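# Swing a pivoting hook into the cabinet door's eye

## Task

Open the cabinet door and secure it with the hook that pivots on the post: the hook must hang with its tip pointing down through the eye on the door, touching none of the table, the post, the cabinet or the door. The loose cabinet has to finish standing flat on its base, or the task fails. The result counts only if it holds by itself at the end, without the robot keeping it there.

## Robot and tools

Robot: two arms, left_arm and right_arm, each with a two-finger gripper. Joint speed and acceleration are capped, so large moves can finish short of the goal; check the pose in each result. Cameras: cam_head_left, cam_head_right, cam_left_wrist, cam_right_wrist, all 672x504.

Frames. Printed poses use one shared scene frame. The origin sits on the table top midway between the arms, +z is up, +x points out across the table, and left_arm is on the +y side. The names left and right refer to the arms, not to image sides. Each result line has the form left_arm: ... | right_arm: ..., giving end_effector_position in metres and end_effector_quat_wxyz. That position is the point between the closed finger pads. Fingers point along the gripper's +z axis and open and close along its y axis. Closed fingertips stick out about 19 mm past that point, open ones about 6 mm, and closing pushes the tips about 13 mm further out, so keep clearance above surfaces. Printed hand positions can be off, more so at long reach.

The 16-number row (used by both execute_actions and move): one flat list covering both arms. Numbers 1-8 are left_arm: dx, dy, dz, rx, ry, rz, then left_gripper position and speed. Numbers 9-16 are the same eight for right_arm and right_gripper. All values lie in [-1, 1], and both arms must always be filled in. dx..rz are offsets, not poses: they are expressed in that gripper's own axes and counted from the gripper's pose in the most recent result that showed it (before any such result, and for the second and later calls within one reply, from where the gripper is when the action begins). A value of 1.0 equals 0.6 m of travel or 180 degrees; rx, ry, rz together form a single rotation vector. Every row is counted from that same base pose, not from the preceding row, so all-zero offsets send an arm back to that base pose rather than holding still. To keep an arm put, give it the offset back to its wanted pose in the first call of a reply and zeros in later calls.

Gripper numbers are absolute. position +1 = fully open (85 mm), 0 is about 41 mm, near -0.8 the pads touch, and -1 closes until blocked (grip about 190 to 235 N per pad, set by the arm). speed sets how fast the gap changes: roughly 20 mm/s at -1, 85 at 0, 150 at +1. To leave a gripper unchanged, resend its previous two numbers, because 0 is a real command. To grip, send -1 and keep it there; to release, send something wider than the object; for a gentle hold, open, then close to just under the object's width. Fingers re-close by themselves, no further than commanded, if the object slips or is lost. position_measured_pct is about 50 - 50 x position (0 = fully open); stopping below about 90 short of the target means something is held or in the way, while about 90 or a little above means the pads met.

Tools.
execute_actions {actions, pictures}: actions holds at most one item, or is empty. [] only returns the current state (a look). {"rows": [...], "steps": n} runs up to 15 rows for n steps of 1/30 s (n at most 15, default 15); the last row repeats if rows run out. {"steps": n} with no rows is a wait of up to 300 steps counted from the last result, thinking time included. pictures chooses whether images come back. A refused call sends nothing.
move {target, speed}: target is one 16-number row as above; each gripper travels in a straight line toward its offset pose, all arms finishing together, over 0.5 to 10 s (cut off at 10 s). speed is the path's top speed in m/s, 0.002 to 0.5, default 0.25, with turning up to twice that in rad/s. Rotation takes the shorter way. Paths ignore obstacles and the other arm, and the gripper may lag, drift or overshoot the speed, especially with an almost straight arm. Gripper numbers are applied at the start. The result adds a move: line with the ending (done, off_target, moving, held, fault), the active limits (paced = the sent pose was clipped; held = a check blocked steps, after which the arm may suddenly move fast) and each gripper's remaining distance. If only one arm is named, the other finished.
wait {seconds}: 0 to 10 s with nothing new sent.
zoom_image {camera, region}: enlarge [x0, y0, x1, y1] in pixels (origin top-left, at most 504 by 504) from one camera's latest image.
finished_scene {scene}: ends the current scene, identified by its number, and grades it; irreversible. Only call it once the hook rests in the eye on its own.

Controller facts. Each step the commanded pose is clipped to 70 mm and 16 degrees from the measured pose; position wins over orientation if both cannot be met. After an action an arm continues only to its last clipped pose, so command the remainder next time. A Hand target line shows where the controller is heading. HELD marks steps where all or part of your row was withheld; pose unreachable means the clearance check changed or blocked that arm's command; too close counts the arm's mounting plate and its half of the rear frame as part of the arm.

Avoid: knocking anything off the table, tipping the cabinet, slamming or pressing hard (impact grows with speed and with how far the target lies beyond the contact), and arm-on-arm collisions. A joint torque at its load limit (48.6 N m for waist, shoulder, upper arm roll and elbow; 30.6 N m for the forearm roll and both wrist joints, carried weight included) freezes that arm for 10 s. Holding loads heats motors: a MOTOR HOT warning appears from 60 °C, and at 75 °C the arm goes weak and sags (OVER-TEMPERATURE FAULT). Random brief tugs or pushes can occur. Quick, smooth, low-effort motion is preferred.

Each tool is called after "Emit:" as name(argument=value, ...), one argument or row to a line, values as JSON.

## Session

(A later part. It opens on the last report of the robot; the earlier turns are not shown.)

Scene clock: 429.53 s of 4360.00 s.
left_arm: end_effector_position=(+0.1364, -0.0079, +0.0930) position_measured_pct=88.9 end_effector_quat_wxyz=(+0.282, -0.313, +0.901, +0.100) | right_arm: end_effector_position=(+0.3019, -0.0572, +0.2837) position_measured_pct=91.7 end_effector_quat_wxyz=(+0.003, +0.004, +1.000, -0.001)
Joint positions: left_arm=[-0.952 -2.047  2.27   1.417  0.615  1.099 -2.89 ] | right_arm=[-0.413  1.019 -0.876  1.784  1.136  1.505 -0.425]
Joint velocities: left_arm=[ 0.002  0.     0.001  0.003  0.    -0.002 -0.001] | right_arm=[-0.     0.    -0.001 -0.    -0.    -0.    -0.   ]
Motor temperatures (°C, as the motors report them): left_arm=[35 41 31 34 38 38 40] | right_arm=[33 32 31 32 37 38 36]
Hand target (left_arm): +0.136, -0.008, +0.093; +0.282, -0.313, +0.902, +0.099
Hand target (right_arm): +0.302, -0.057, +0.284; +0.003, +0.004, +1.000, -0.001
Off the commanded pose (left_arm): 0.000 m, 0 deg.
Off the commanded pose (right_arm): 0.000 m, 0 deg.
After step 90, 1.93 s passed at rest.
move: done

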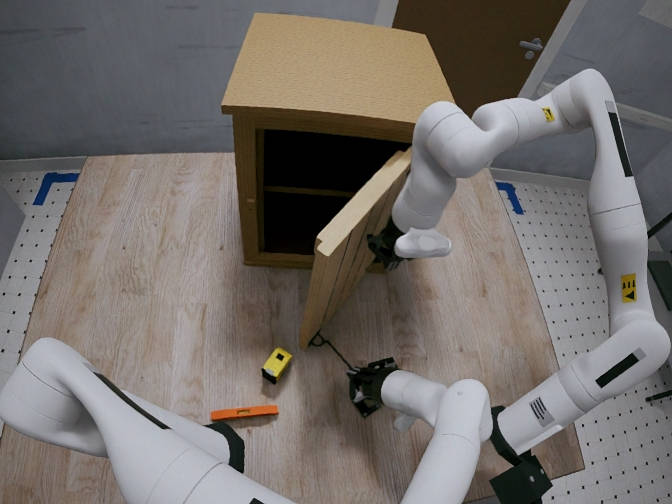

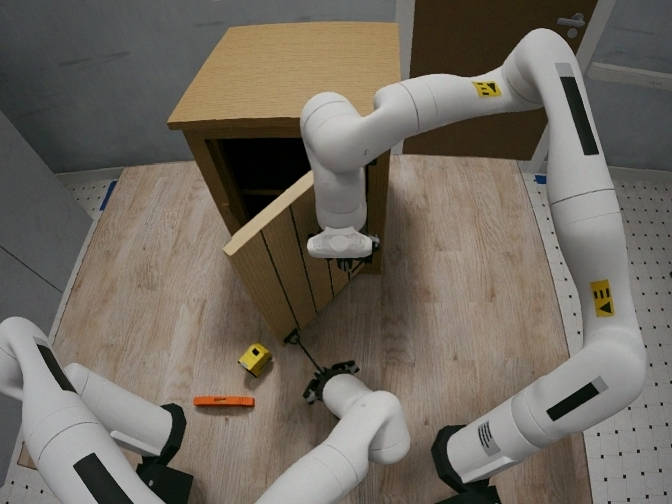

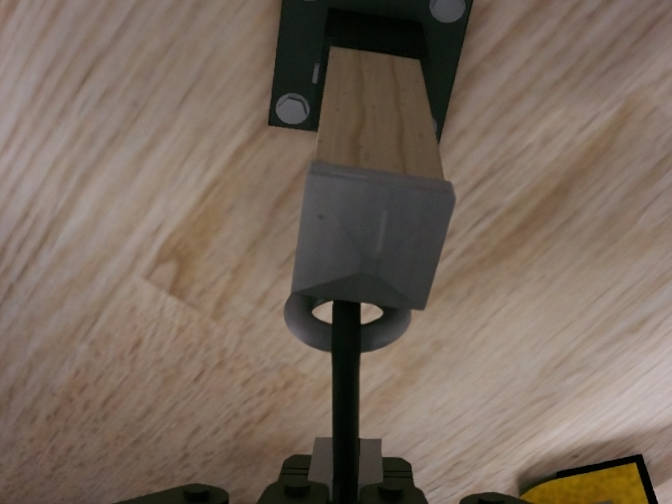

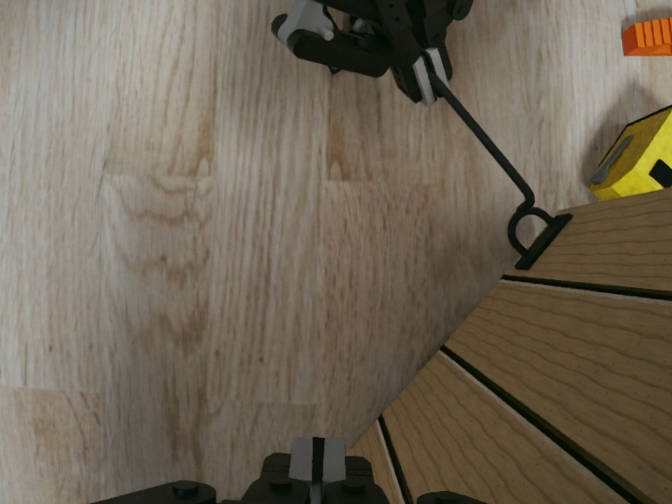

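Emit:
move(
  target=[0,0,0,0,0,0,-1,-0.5, 0,-0.03,-0.37,0,0,0,0.6,0],
  speed=0.15,
)

Emit:
move(
  target=[0,0,0,0,0,0,-1,-0.5, -0.015,0.135,0,0,0,0.222,0.6,0],
  speed=0.1,
)

Scene clock: 457.00 s of 4360.00 s.
left_arm: end_effector_position=(+0.1365, -0.0079, +0.0929) position_measured_pct=88.9 end_effector_quat_wxyz=(+0.282, -0.313, +0.901, +0.100) | right_arm: end_effector_position=(+0.3012, -0.0749, +0.5055) position_measured_pct=19.8 end_effector_quat_wxyz=(+0.004, +0.005, +1.000, -0.001)
Joint positions: left_arm=[-0.952 -2.048  2.27   1.417  0.615  1.099 -2.89 ] | right_arm=[-0.632  0.806 -0.993  1.406  0.874  1.905 -0.255]
Joint velocities: left_arm=[ 0.001 -0.001  0.     0.002  0.     0.001 -0.001] | right_arm=[-0.005  0.001 -0.001 -0.003  0.001  0.003  0.   ]
Motor temperatures (°C, as the motors report them): left_arm=[35 42 31 34 38 38 40] | right_arm=[33 32 31 32 37 38 36]
Hand target (left_arm): +0.136, -0.008, +0.093; +0.282, -0.313, +0.901, +0.100
Hand target (right_arm): +0.301, -0.075, +0.506; +0.004, +0.005, +1.000, -0.001
Off the commanded pose (left_arm): 0.000 m, 0 deg.
Off the commanded pose (right_arm): 0.001 m, 0 deg.
After step 90, 22.57 s passed at rest.
move: done

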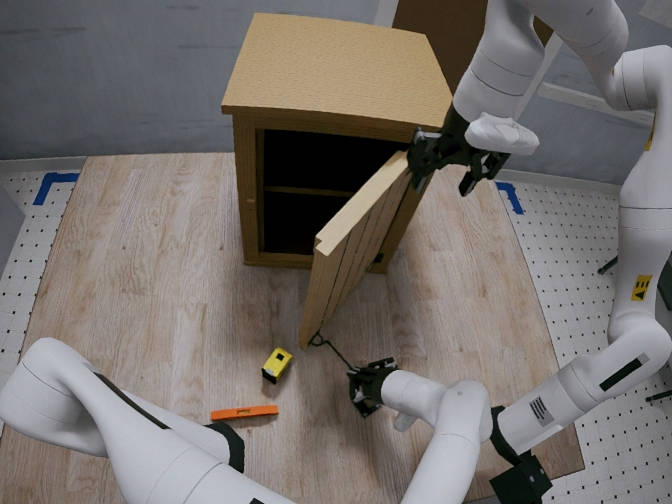

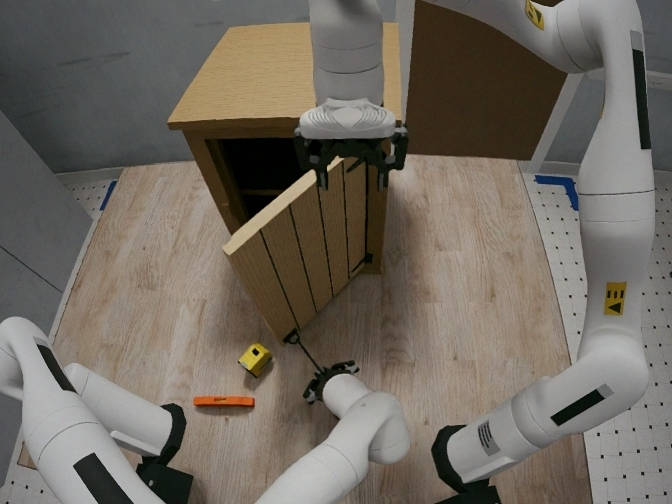

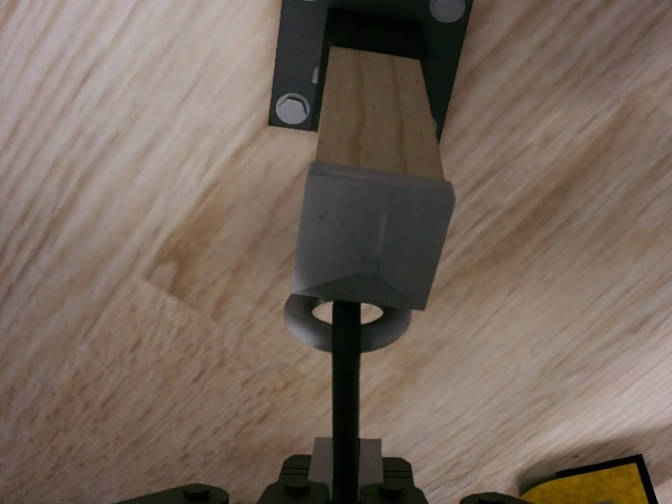

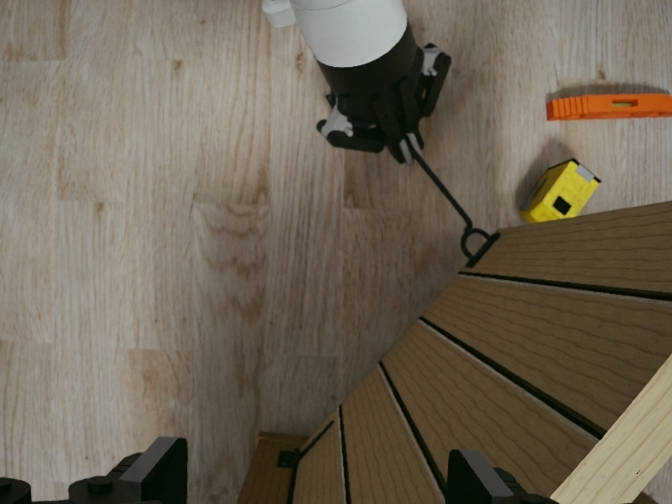

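Scene clock: 460.77 s of 4360.00 s.
left_arm: end_effector_position=(+0.1365, -0.0079, +0.0929) position_measured_pct=88.9 end_effector_quat_wxyz=(+0.282, -0.313, +0.901, +0.100) | right_arm: end_effector_position=(+0.3112, +0.0059, +0.5055) position_measured_pct=19.8 end_effector_quat_wxyz=(+0.004, +0.346, +0.938, +0.000)
Joint positions: left_arm=[-0.952 -2.048  2.27   1.417  0.615  1.099 -2.89 ] | right_arm=[-0.806  0.933 -0.795  1.146  0.904  1.887 -0.832]
Joint velocities: left_arm=[-0.001  0.     0.     0.002 -0.     0.001 -0.   ] | right_arm=[-0.003  0.002  0.001 -0.003 -0.    -0.    -0.003]
Motor temperatures (°C, as the motors report them): left_arm=[35 42 31 34 38 38 40] | right_arm=[33 32 31 32 37 38 36]
Hand target (left_arm): +0.136, -0.008, +0.093; +0.282, -0.313, +0.901, +0.100
Hand target (right_arm): +0.311, +0.006, +0.506; +0.004, +0.346, +0.938, +0.000
Off the commanded pose (left_arm): 0.000 m, 0 deg.
Off the commanded pose (right_arm): 0.000 m, 0 deg.
move: done

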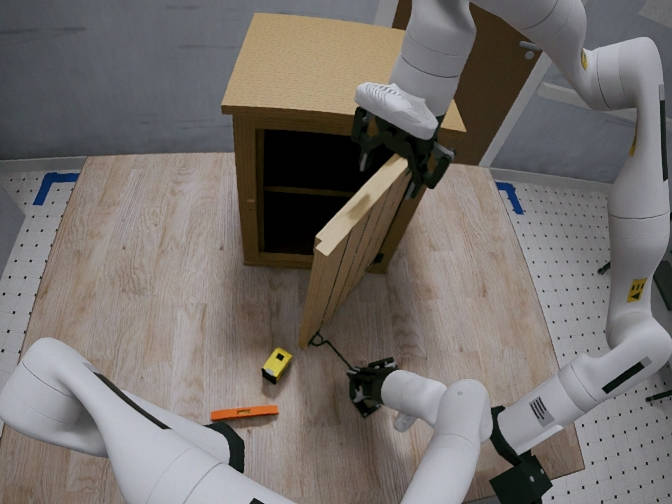

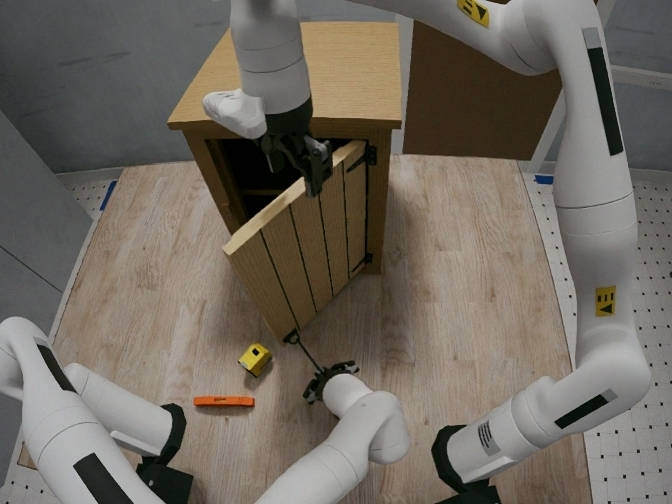

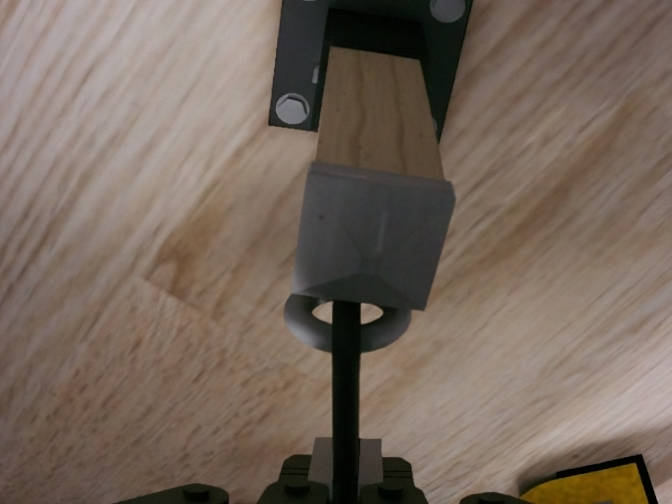

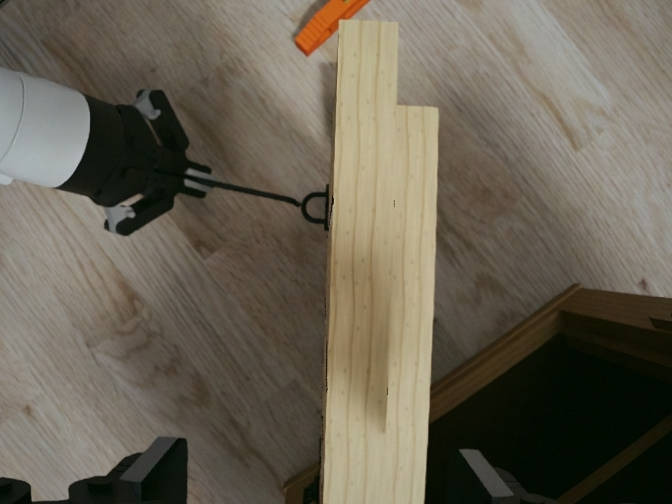

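Emit:
move(
  target=[0,0,0,0,0,0,-1,-0.5, 0,0.02,0,0,0,0,0.6,0],
  speed=0.05,
)

Emit:
move(
  target=[0,0,0,0,0,0,-1,-0.5, 0,0,0.117,0,0,0,0.6,0],
  speed=0.06,
)

Scene clock: 467.37 s of 4360.00 s.
left_arm: end_effector_position=(+0.1365, -0.0079, +0.0929) position_measured_pct=88.9 end_effector_quat_wxyz=(+0.282, -0.313, +0.902, +0.100) | right_arm: end_effector_position=(+0.3191, +0.0149, +0.5056) position_measured_pct=19.8 end_effector_quat_wxyz=(+0.004, +0.346, +0.938, +0.000)
Joint positions: left_arm=[-0.952 -2.048  2.27   1.417  0.615  1.099 -2.89 ] | right_arm=[-0.814  0.955 -0.785  1.096  0.921  1.898 -0.802]
Joint velocities: left_arm=[ 0.001 -0.    -0.     0.     0.    -0.002 -0.001] | right_arm=[-0.002  0.003 -0.    -0.003 -0.     0.002  0.003]
Motor temperatures (°C, as the motors report them): left_arm=[35 42 31 34 38 38 40] | right_arm=[33 32 31 32 37 38 36]
Hand target (left_arm): +0.136, -0.008, +0.093; +0.282, -0.313, +0.901, +0.100
Hand target (right_arm): +0.319, +0.015, +0.506; +0.004, +0.346, +0.938, +0.000
Off the commanded pose (left_arm): 0.000 m, 0 deg.
Off the commanded pose (right_arm): 0.000 m, 0 deg.
After step 90, 2.87 s passed at rest.
move: done

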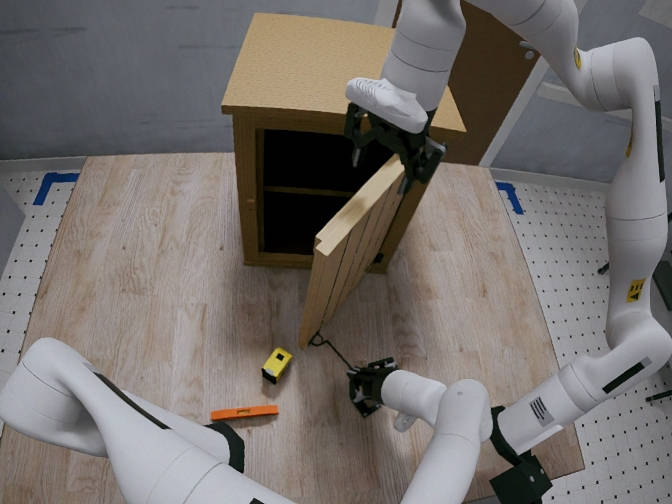

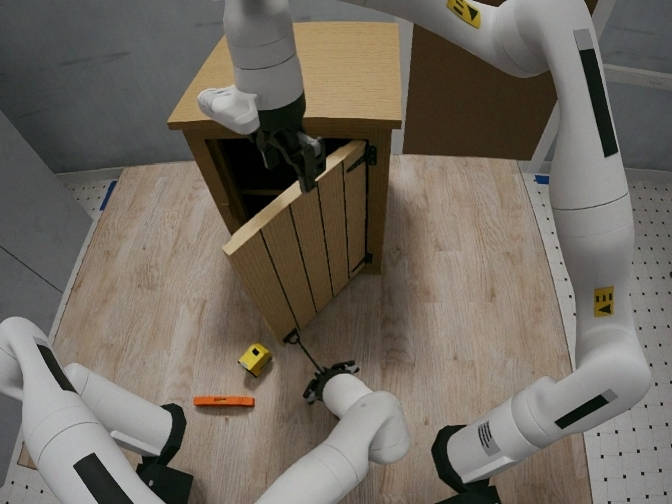

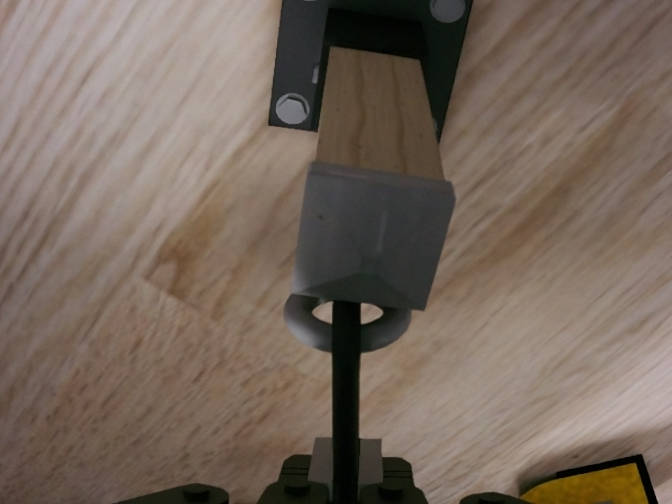

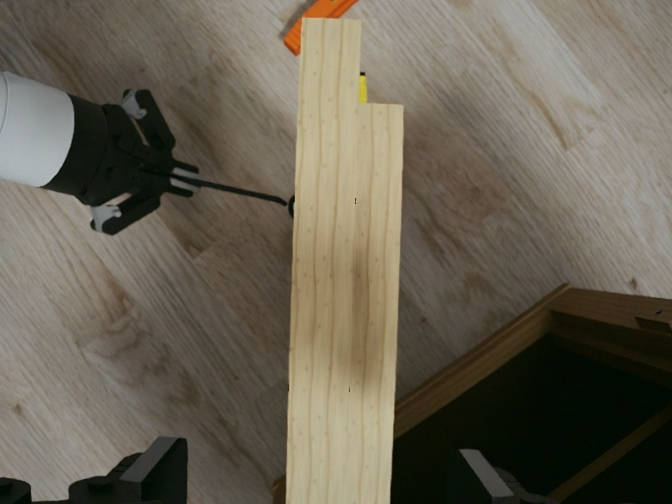

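Scene clock: 468.83 s of 4360.00 s.
left_arm: end_effector_position=(+0.1365, -0.0079, +0.0929) position_measured_pct=88.9 end_effector_quat_wxyz=(+0.282, -0.313, +0.902, +0.100) | right_arm: end_effector_position=(+0.3193, +0.0148, +0.4354) position_measured_pct=19.8 end_effector_quat_wxyz=(+0.004, +0.346, +0.938, +0.000)
Joint positions: left_arm=[-0.952 -2.048  2.27   1.417  0.616  1.099 -2.89 ] | right_arm=[-0.72   0.977 -0.781  1.282  0.946  1.746 -0.872]
Joint velocities: left_arm=[-0.    -0.    -0.     0.001 -0.     0.     0.001] | right_arm=[ 0.003 -0.     0.001  0.002  0.001 -0.002 -0.002]
Motor temperatures (°C, as the motors report them): left_arm=[35 42 31 34 38 38 40] | right_arm=[33 32 31 32 37 38 36]
Hand target (left_arm): +0.136, -0.008, +0.093; +0.282, -0.313, +0.902, +0.100
Hand target (right_arm): +0.319, +0.015, +0.435; +0.004, +0.346, +0.938, +0.000
Off the commanded pose (left_arm): 0.000 m, 0 deg.
Off the commanded pose (right_arm): 0.000 m, 0 deg.
move: done

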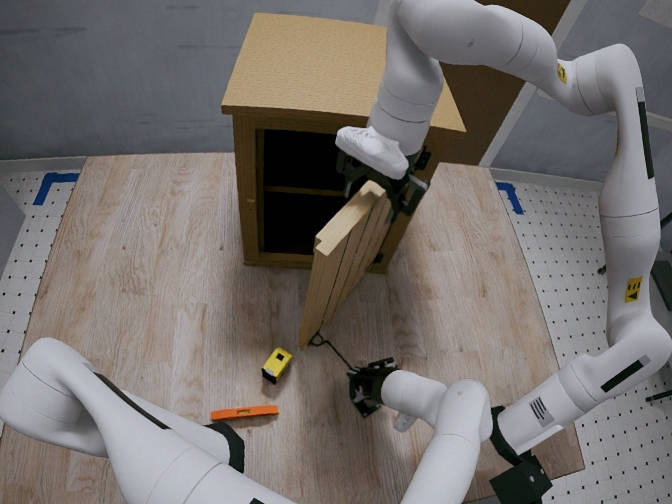

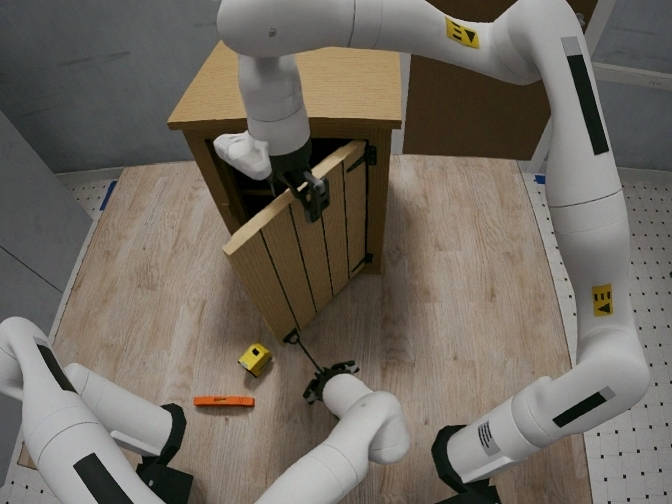

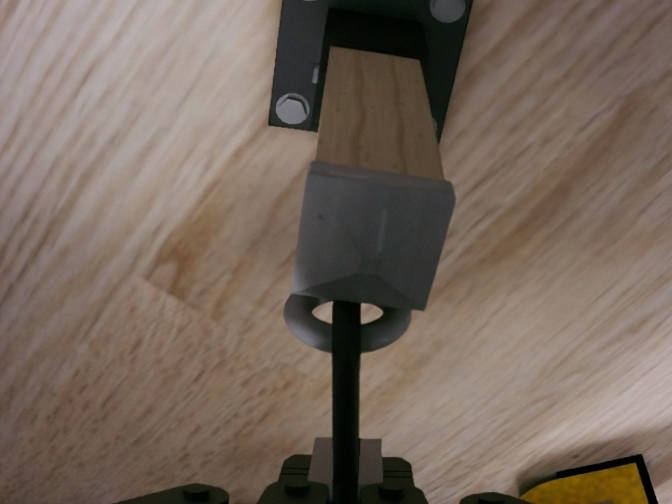

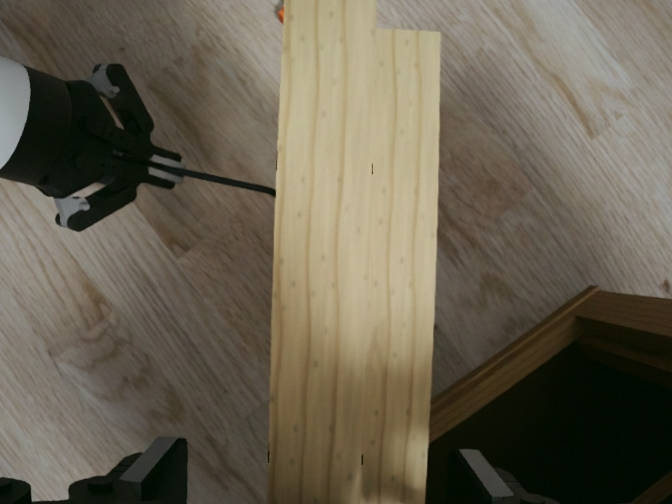

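Emit:
move(
  target=[-0.003,0,-0.008,0,-0.033,0,-1,-0.5, 0,-0.025,0,0,0,0,0.6,0],
  speed=0.012,
)

Emit:
zoom_image(
  camera="cam_right_wrist",
  region=[180, 100, 420, 280],
)

Emit:
zoom_image(
  camera="cam_head_left",
  region=[270, 300, 390, 390],
)

Emit:
zoom_image(
  camera="cam_head_right",
  region=[250, 300, 370, 390],
)

Scene clock: 483.93 s of 4360.00 s.
left_arm: end_effector_position=(+0.1356, -0.0085, +0.0975) position_measured_pct=88.9 end_effector_quat_wxyz=(+0.328, -0.307, +0.886, +0.116) | right_arm: end_effector_position=(+0.3095, +0.0035, +0.4354) position_measured_pct=19.8 end_effector_quat_wxyz=(+0.004, +0.346, +0.938, +0.001)
Joint positions: left_arm=[-0.918 -2.107  2.251  1.326  0.567  1.206 -2.82 ] | right_arm=[-0.711  0.951 -0.791  1.34   0.93   1.732 -0.906]
Joint velocities: left_arm=[ 0.    -0.001 -0.    -0.    -0.001  0.001  0.001] | right_arm=[ 0.    -0.     0.001  0.001 -0.    -0.001 -0.001]
Motor temperatures (°C, as the motors report them): left_arm=[35 42 31 34 38 38 40] | right_arm=[33 32 31 32 37 38 36]
Hand target (left_arm): +0.136, -0.009, +0.098; +0.328, -0.307, +0.886, +0.116
Hand target (right_arm): +0.310, +0.003, +0.435; +0.004, +0.346, +0.938, +0.000
Off the commanded pose (left_arm): 0.000 m, 0 deg.
Off the commanded pose (right_arm): 0.000 m, 0 deg.
After step 90, 7.57 s passed at rest.
move: done

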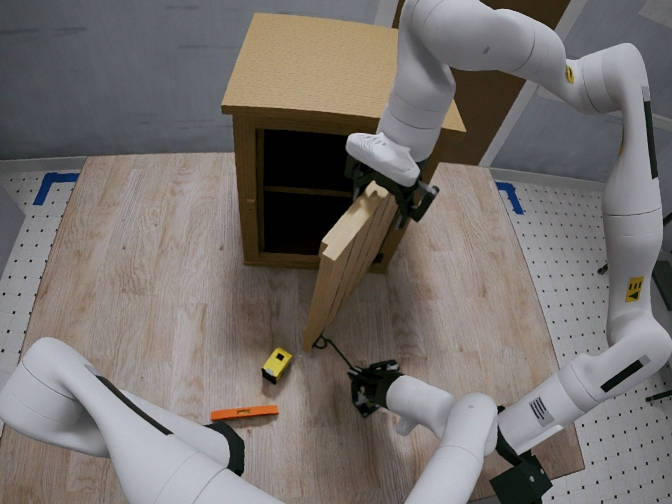

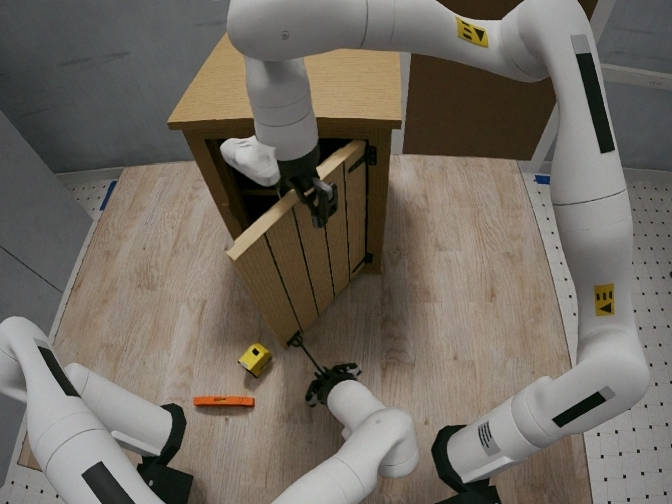

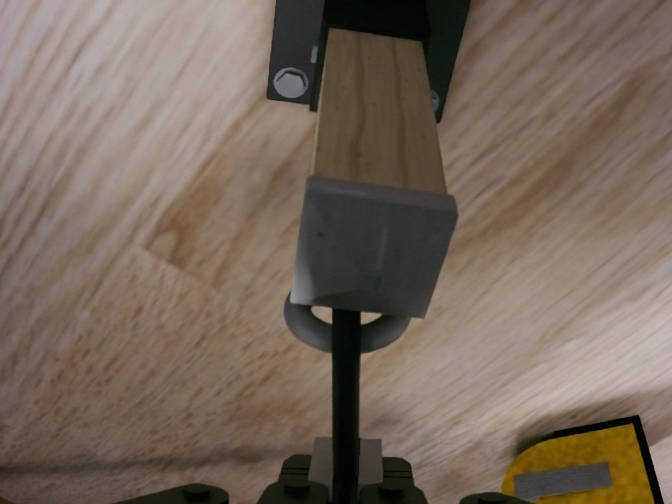

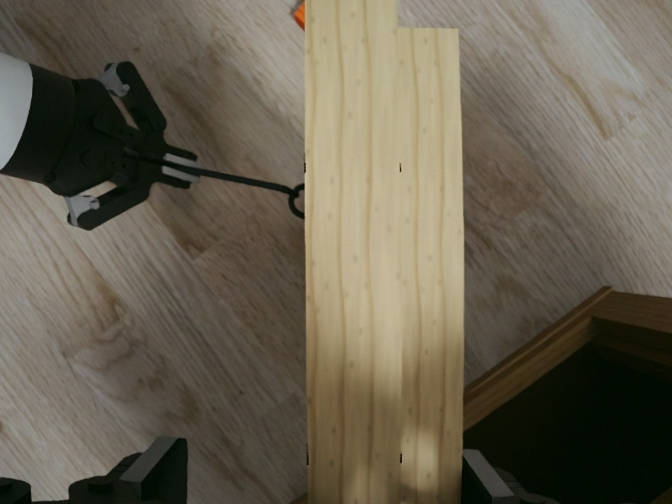

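Region (180, 100, 420, 280) of cam_right_wrist's 672x504 image, scaled by 2.100; it fills the top 378 rows of this view, and the rest is white.

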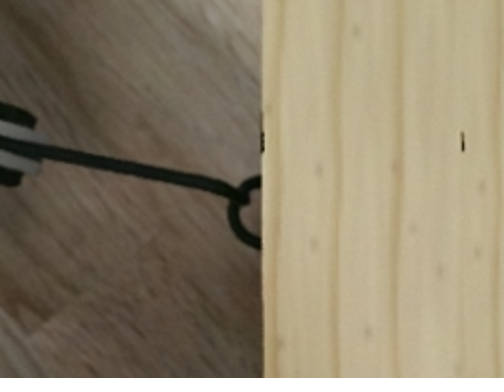

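Region (270, 300, 390, 390) of cam_head_left's 672x504 image, scaled by 4.200, with more detail than that image has; it fills the top 378 rows of this view, and the rest is white.

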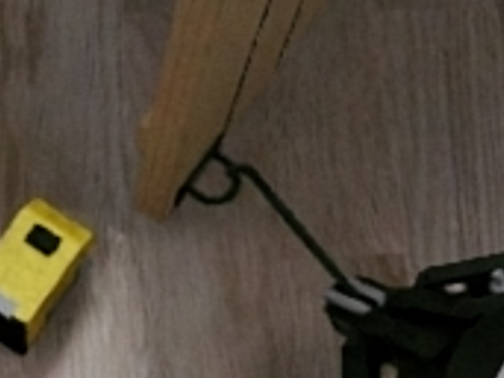

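Region (250, 300, 370, 390) of cam_head_right's 672x504 image, scaled by 4.200, with more detail than that image has; it fills the top 378 rows of this view, and the rest is white.

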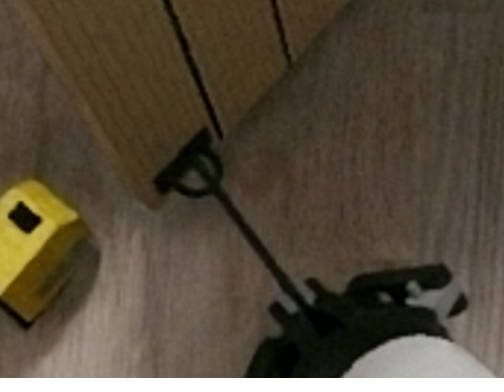

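Emit:
move(
  target=[0,0,0,0,0,0,-1,-0.5, 0,-0.007,0,0,0,0,0.6,0],
  speed=0.01,
)

Emit:
move(
  target=[0.008,0,0.022,0,0.1,0,-1,-0.5, 0,0,0,0,0,0,0.6,0],
  speed=0.02,
)

Emit:
zoom_image(
  camera="cam_head_left",
  region=[270, 300, 390, 390],
)

Emit:
zoom_image(
  camera="cam_head_right",
  region=[250, 300, 370, 390],
)

Scene clock: 491.77 s of 4360.00 s.
left_arm: end_effector_position=(+0.1357, -0.0085, +0.0974) position_measured_pct=88.9 end_effector_quat_wxyz=(+0.328, -0.307, +0.886, +0.116) | right_arm: end_effector_position=(+0.3067, +0.0004, +0.4353) position_measured_pct=19.8 end_effector_quat_wxyz=(+0.004, +0.346, +0.938, +0.000)
Joint positions: left_arm=[-0.918 -2.107  2.251  1.326  0.567  1.205 -2.82 ] | right_arm=[-0.709  0.945 -0.794  1.356  0.925  1.728 -0.915]
Joint velocities: left_arm=[-0.     0.001 -0.    -0.001  0.    -0.    -0.   ] | right_arm=[ 0.001 -0.001  0.     0.002 -0.001 -0.001 -0.001]
Motor temperatures (°C, as the motors report them): left_arm=[35 42 31 34 38 38 40] | right_arm=[33 32 31 32 37 38 36]
Hand target (left_arm): +0.136, -0.009, +0.097; +0.328, -0.307, +0.886, +0.116
Hand target (right_arm): +0.307, +0.000, +0.435; +0.004, +0.346, +0.938, +0.001
Off the commanded pose (left_arm): 0.000 m, 0 deg.
Off the commanded pose (right_arm): 0.000 m, 0 deg.
After step 90, 4.13 s passed at rest.
move: done

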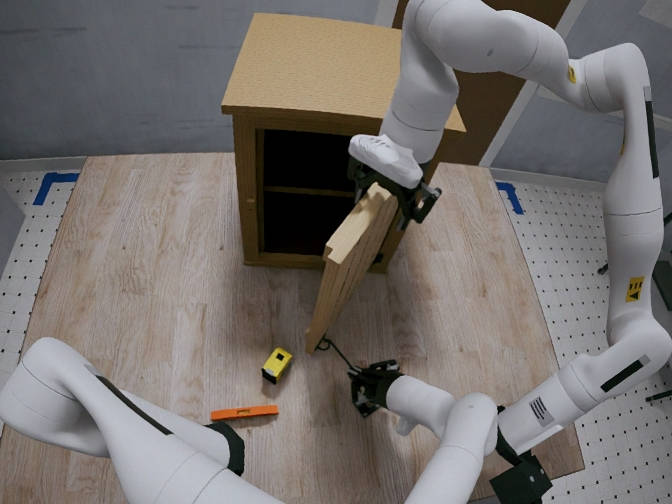

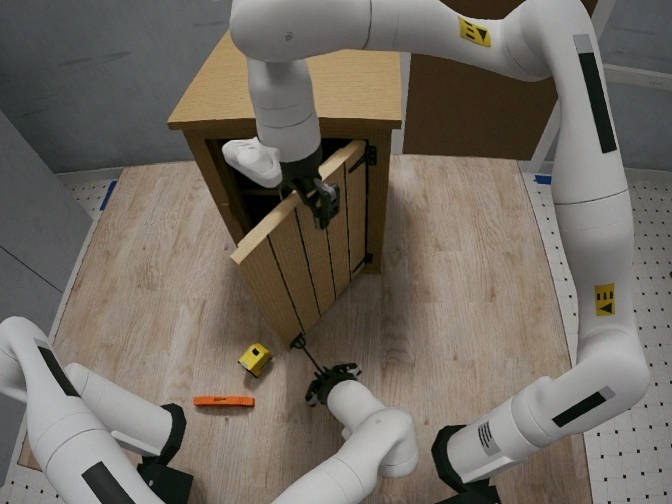

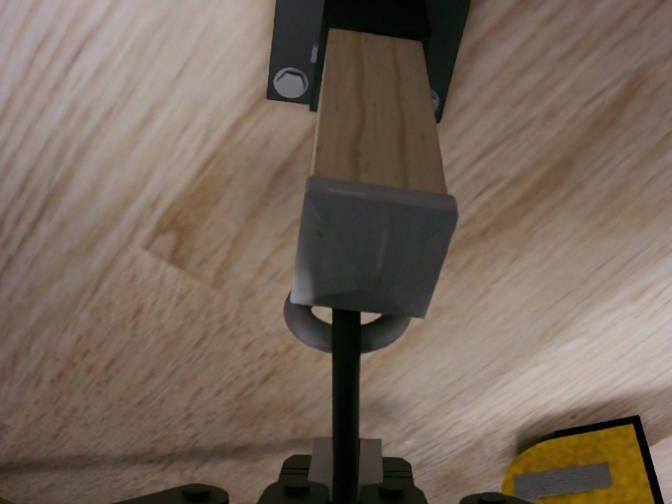

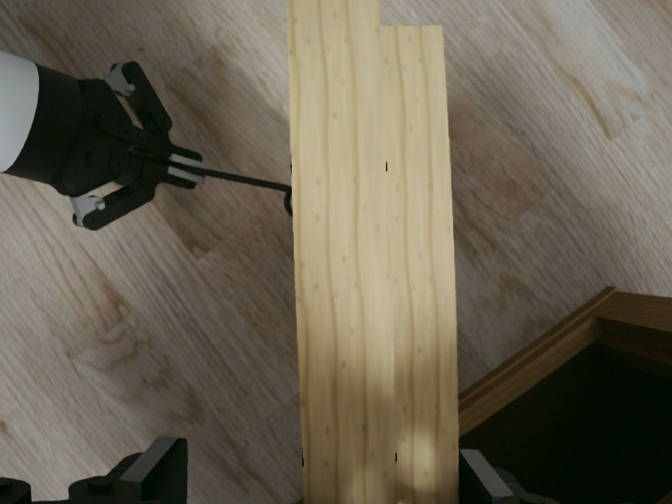

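Scene clock: 499.83 s of 4360.00 s.
left_arm: end_effector_position=(+0.1373, -0.0076, +0.0839) position_measured_pct=88.9 end_effector_quat_wxyz=(+0.184, -0.321, +0.927, +0.065) | right_arm: end_effector_position=(+0.3067, +0.0004, +0.4353) position_measured_pct=19.8 end_effector_quat_wxyz=(+0.004, +0.346, +0.938, +0.000)
Joint positions: left_arm=[-1.057 -1.926  2.315  1.585  0.734  0.89  -3.077] | right_arm=[-0.709  0.945 -0.794  1.356  0.925  1.728 -0.915]
Joint velocities: left_arm=[ 0.    -0.    -0.002  0.003  0.006 -0.    -0.005] | right_arm=[-0.     0.     0.001  0.    -0.    -0.    -0.001]
Motor temperatures (°C, as the motors report them): left_arm=[35 42 31 34 38 38 40] | right_arm=[33 32 31 32 37 38 36]
Hand target (left_arm): +0.140, -0.006, +0.085; +0.186, -0.322, +0.926, +0.066
Hand target (right_arm): +0.307, +0.000, +0.435; +0.004, +0.346, +0.938, +0.000
Off the commanded pose (left_arm): 0.003 m, 0 deg.
Off the commanded pose (right_arm): 0.000 m, 0 deg.
move: done

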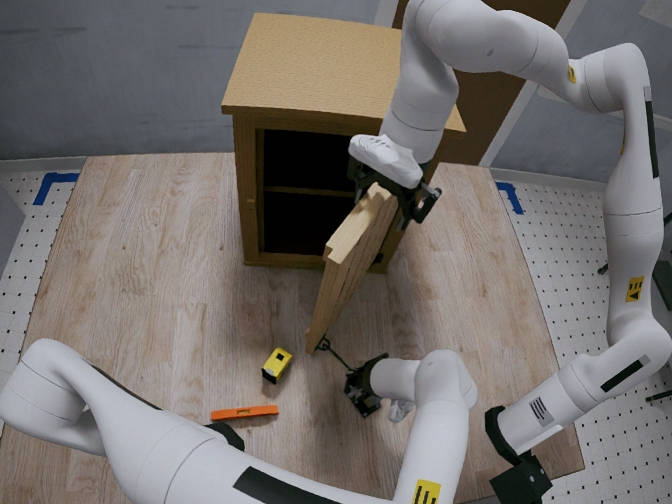

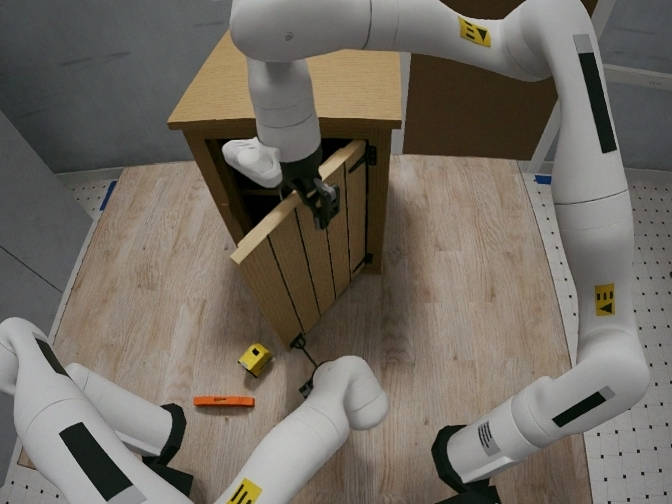

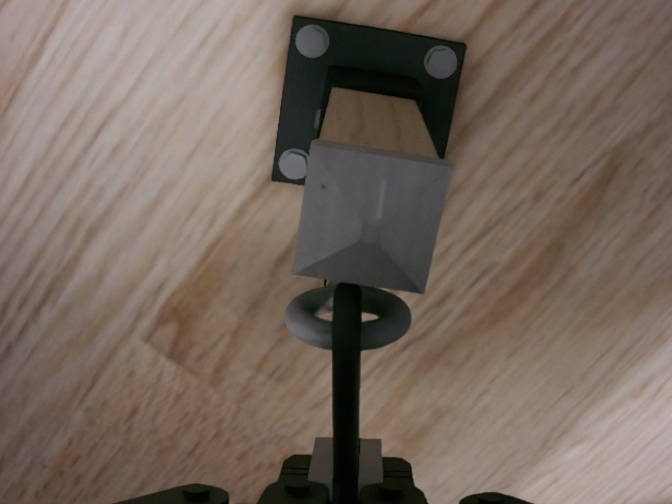

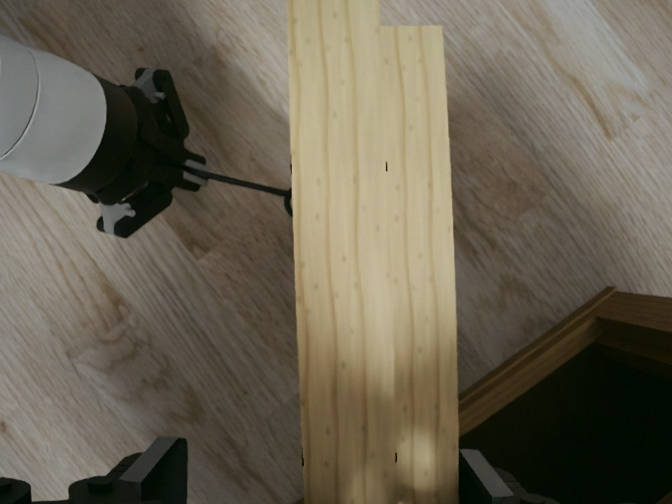

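Region (270, 300, 390, 390) of cam_head_left's 672x504 image, scaled by 4.200, with more detail than that image has; it fills the top 378 rows of this view, and the rest is white.

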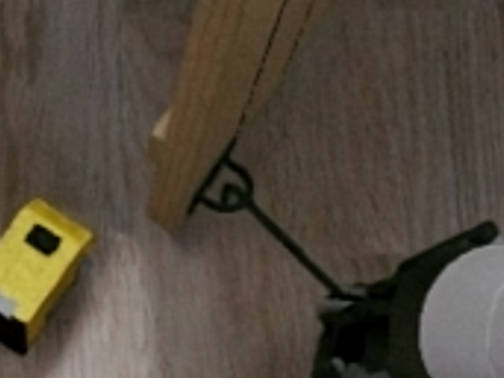

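Region (250, 300, 370, 390) of cam_head_right's 672x504 image, scaled by 4.200, with more detail than that image has; it fills the top 378 rows of this view, and the rest is white.

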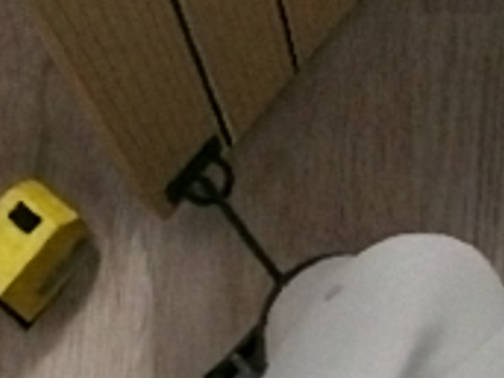

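Emit:
execute_actions(
  actions=[],
)

Scene clock: 511.70 s of 4360.00 s.
left_arm: end_effector_position=(+0.1373, -0.0076, +0.0839) position_measured_pct=88.9 end_effector_quat_wxyz=(+0.184, -0.321, +0.927, +0.065) | right_arm: end_effector_position=(+0.3067, +0.0004, +0.4353) position_measured_pct=19.8 end_effector_quat_wxyz=(+0.004, +0.346, +0.938, +0.000)
Joint positions: left_arm=[-1.057 -1.926  2.315  1.585  0.735  0.89  -3.078] | right_arm=[-0.709  0.945 -0.794  1.356  0.925  1.728 -0.915]
Joint velocities: left_arm=[-0.     0.001 -0.    -0.     0.     0.001  0.   ] | right_arm=[ 0. -0. -0. -0.  0.  0.  0.]
Motor temperatures (°C, as the motors report them): left_arm=[35 42 31 34 38 38 40] | right_arm=[33 33 31 32 37 38 36]
Hand target (left_arm): +0.140, -0.006, +0.085; +0.186, -0.322, +0.926, +0.066
Hand target (right_arm): +0.307, +0.000, +0.435; +0.004, +0.346, +0.938, +0.000
Off the commanded pose (left_arm): 0.003 m, 0 deg.
Off the commanded pose (right_arm): 0.000 m, 0 deg.
Steps of this call (steps 1 to 90: nothing new was sent; then 8.87 s passed at rest). Readings (end_effector_position | what the end effector reports):
1: left_arm (+0.1373, -0.0076, +0.0839) | right_arm (+0.3067, +0.0004, +0.4353) | left_arm position_measured_pct=88.9 | right_arm position_measured_pct=19.8
2: left_arm (+0.1373, -0.0076, +0.0839) | right_arm (+0.3067, +0.0004, +0.4353) | left_arm position_measured_pct=88.9 | right_arm position_measured_pct=19.8
4: left_arm (+0.1373, -0.0076, +0.0839) | right_arm (+0.3067, +0.0004, +0.4353) | left_arm position_measured_pct=88.9 | right_arm position_measured_pct=19.8
8: left_arm (+0.1373, -0.0076, +0.0839) | right_arm (+0.3067, +0.0004, +0.4353) | left_arm position_measured_pct=88.9 | right_arm position_measured_pct=19.8
90: the state above

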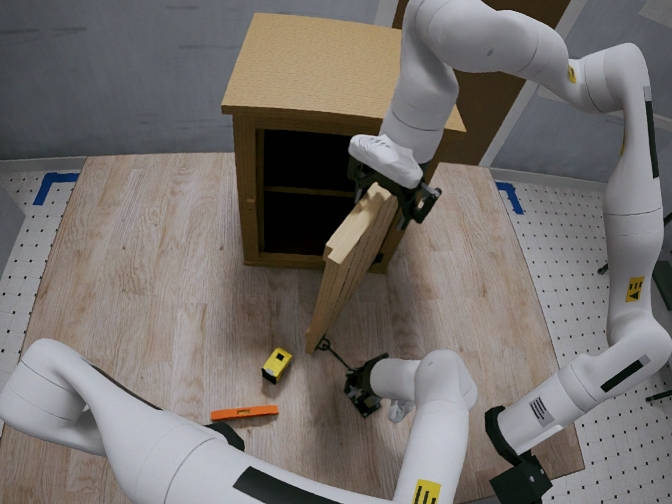

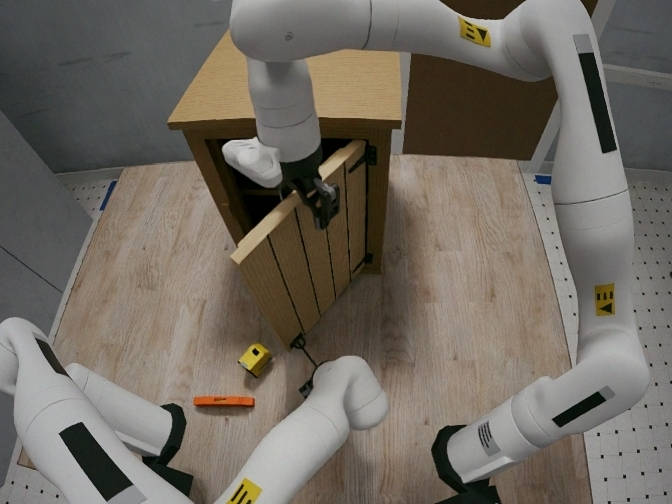

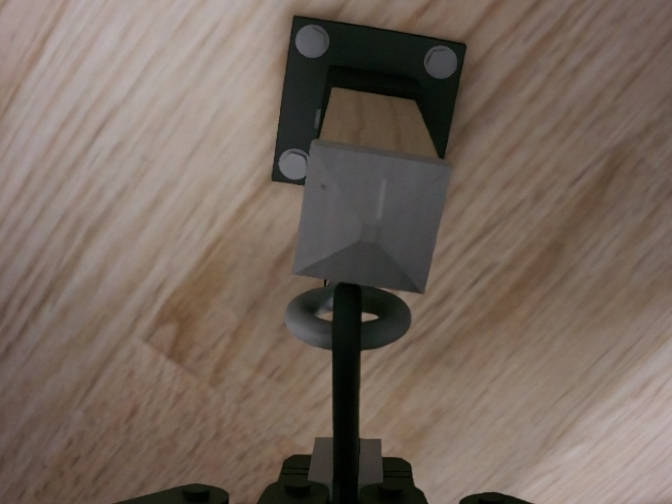

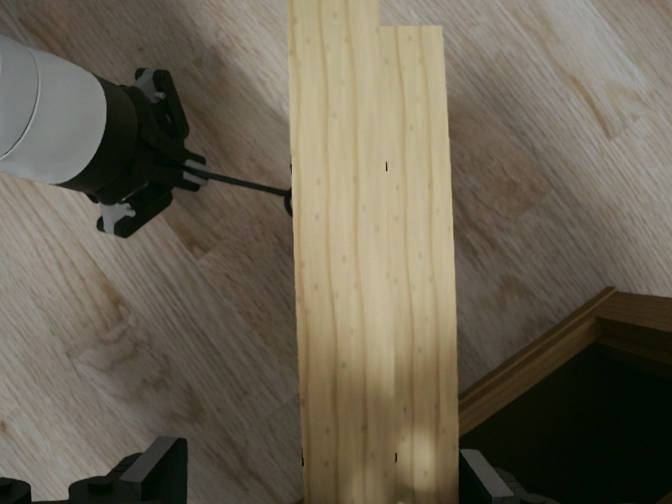

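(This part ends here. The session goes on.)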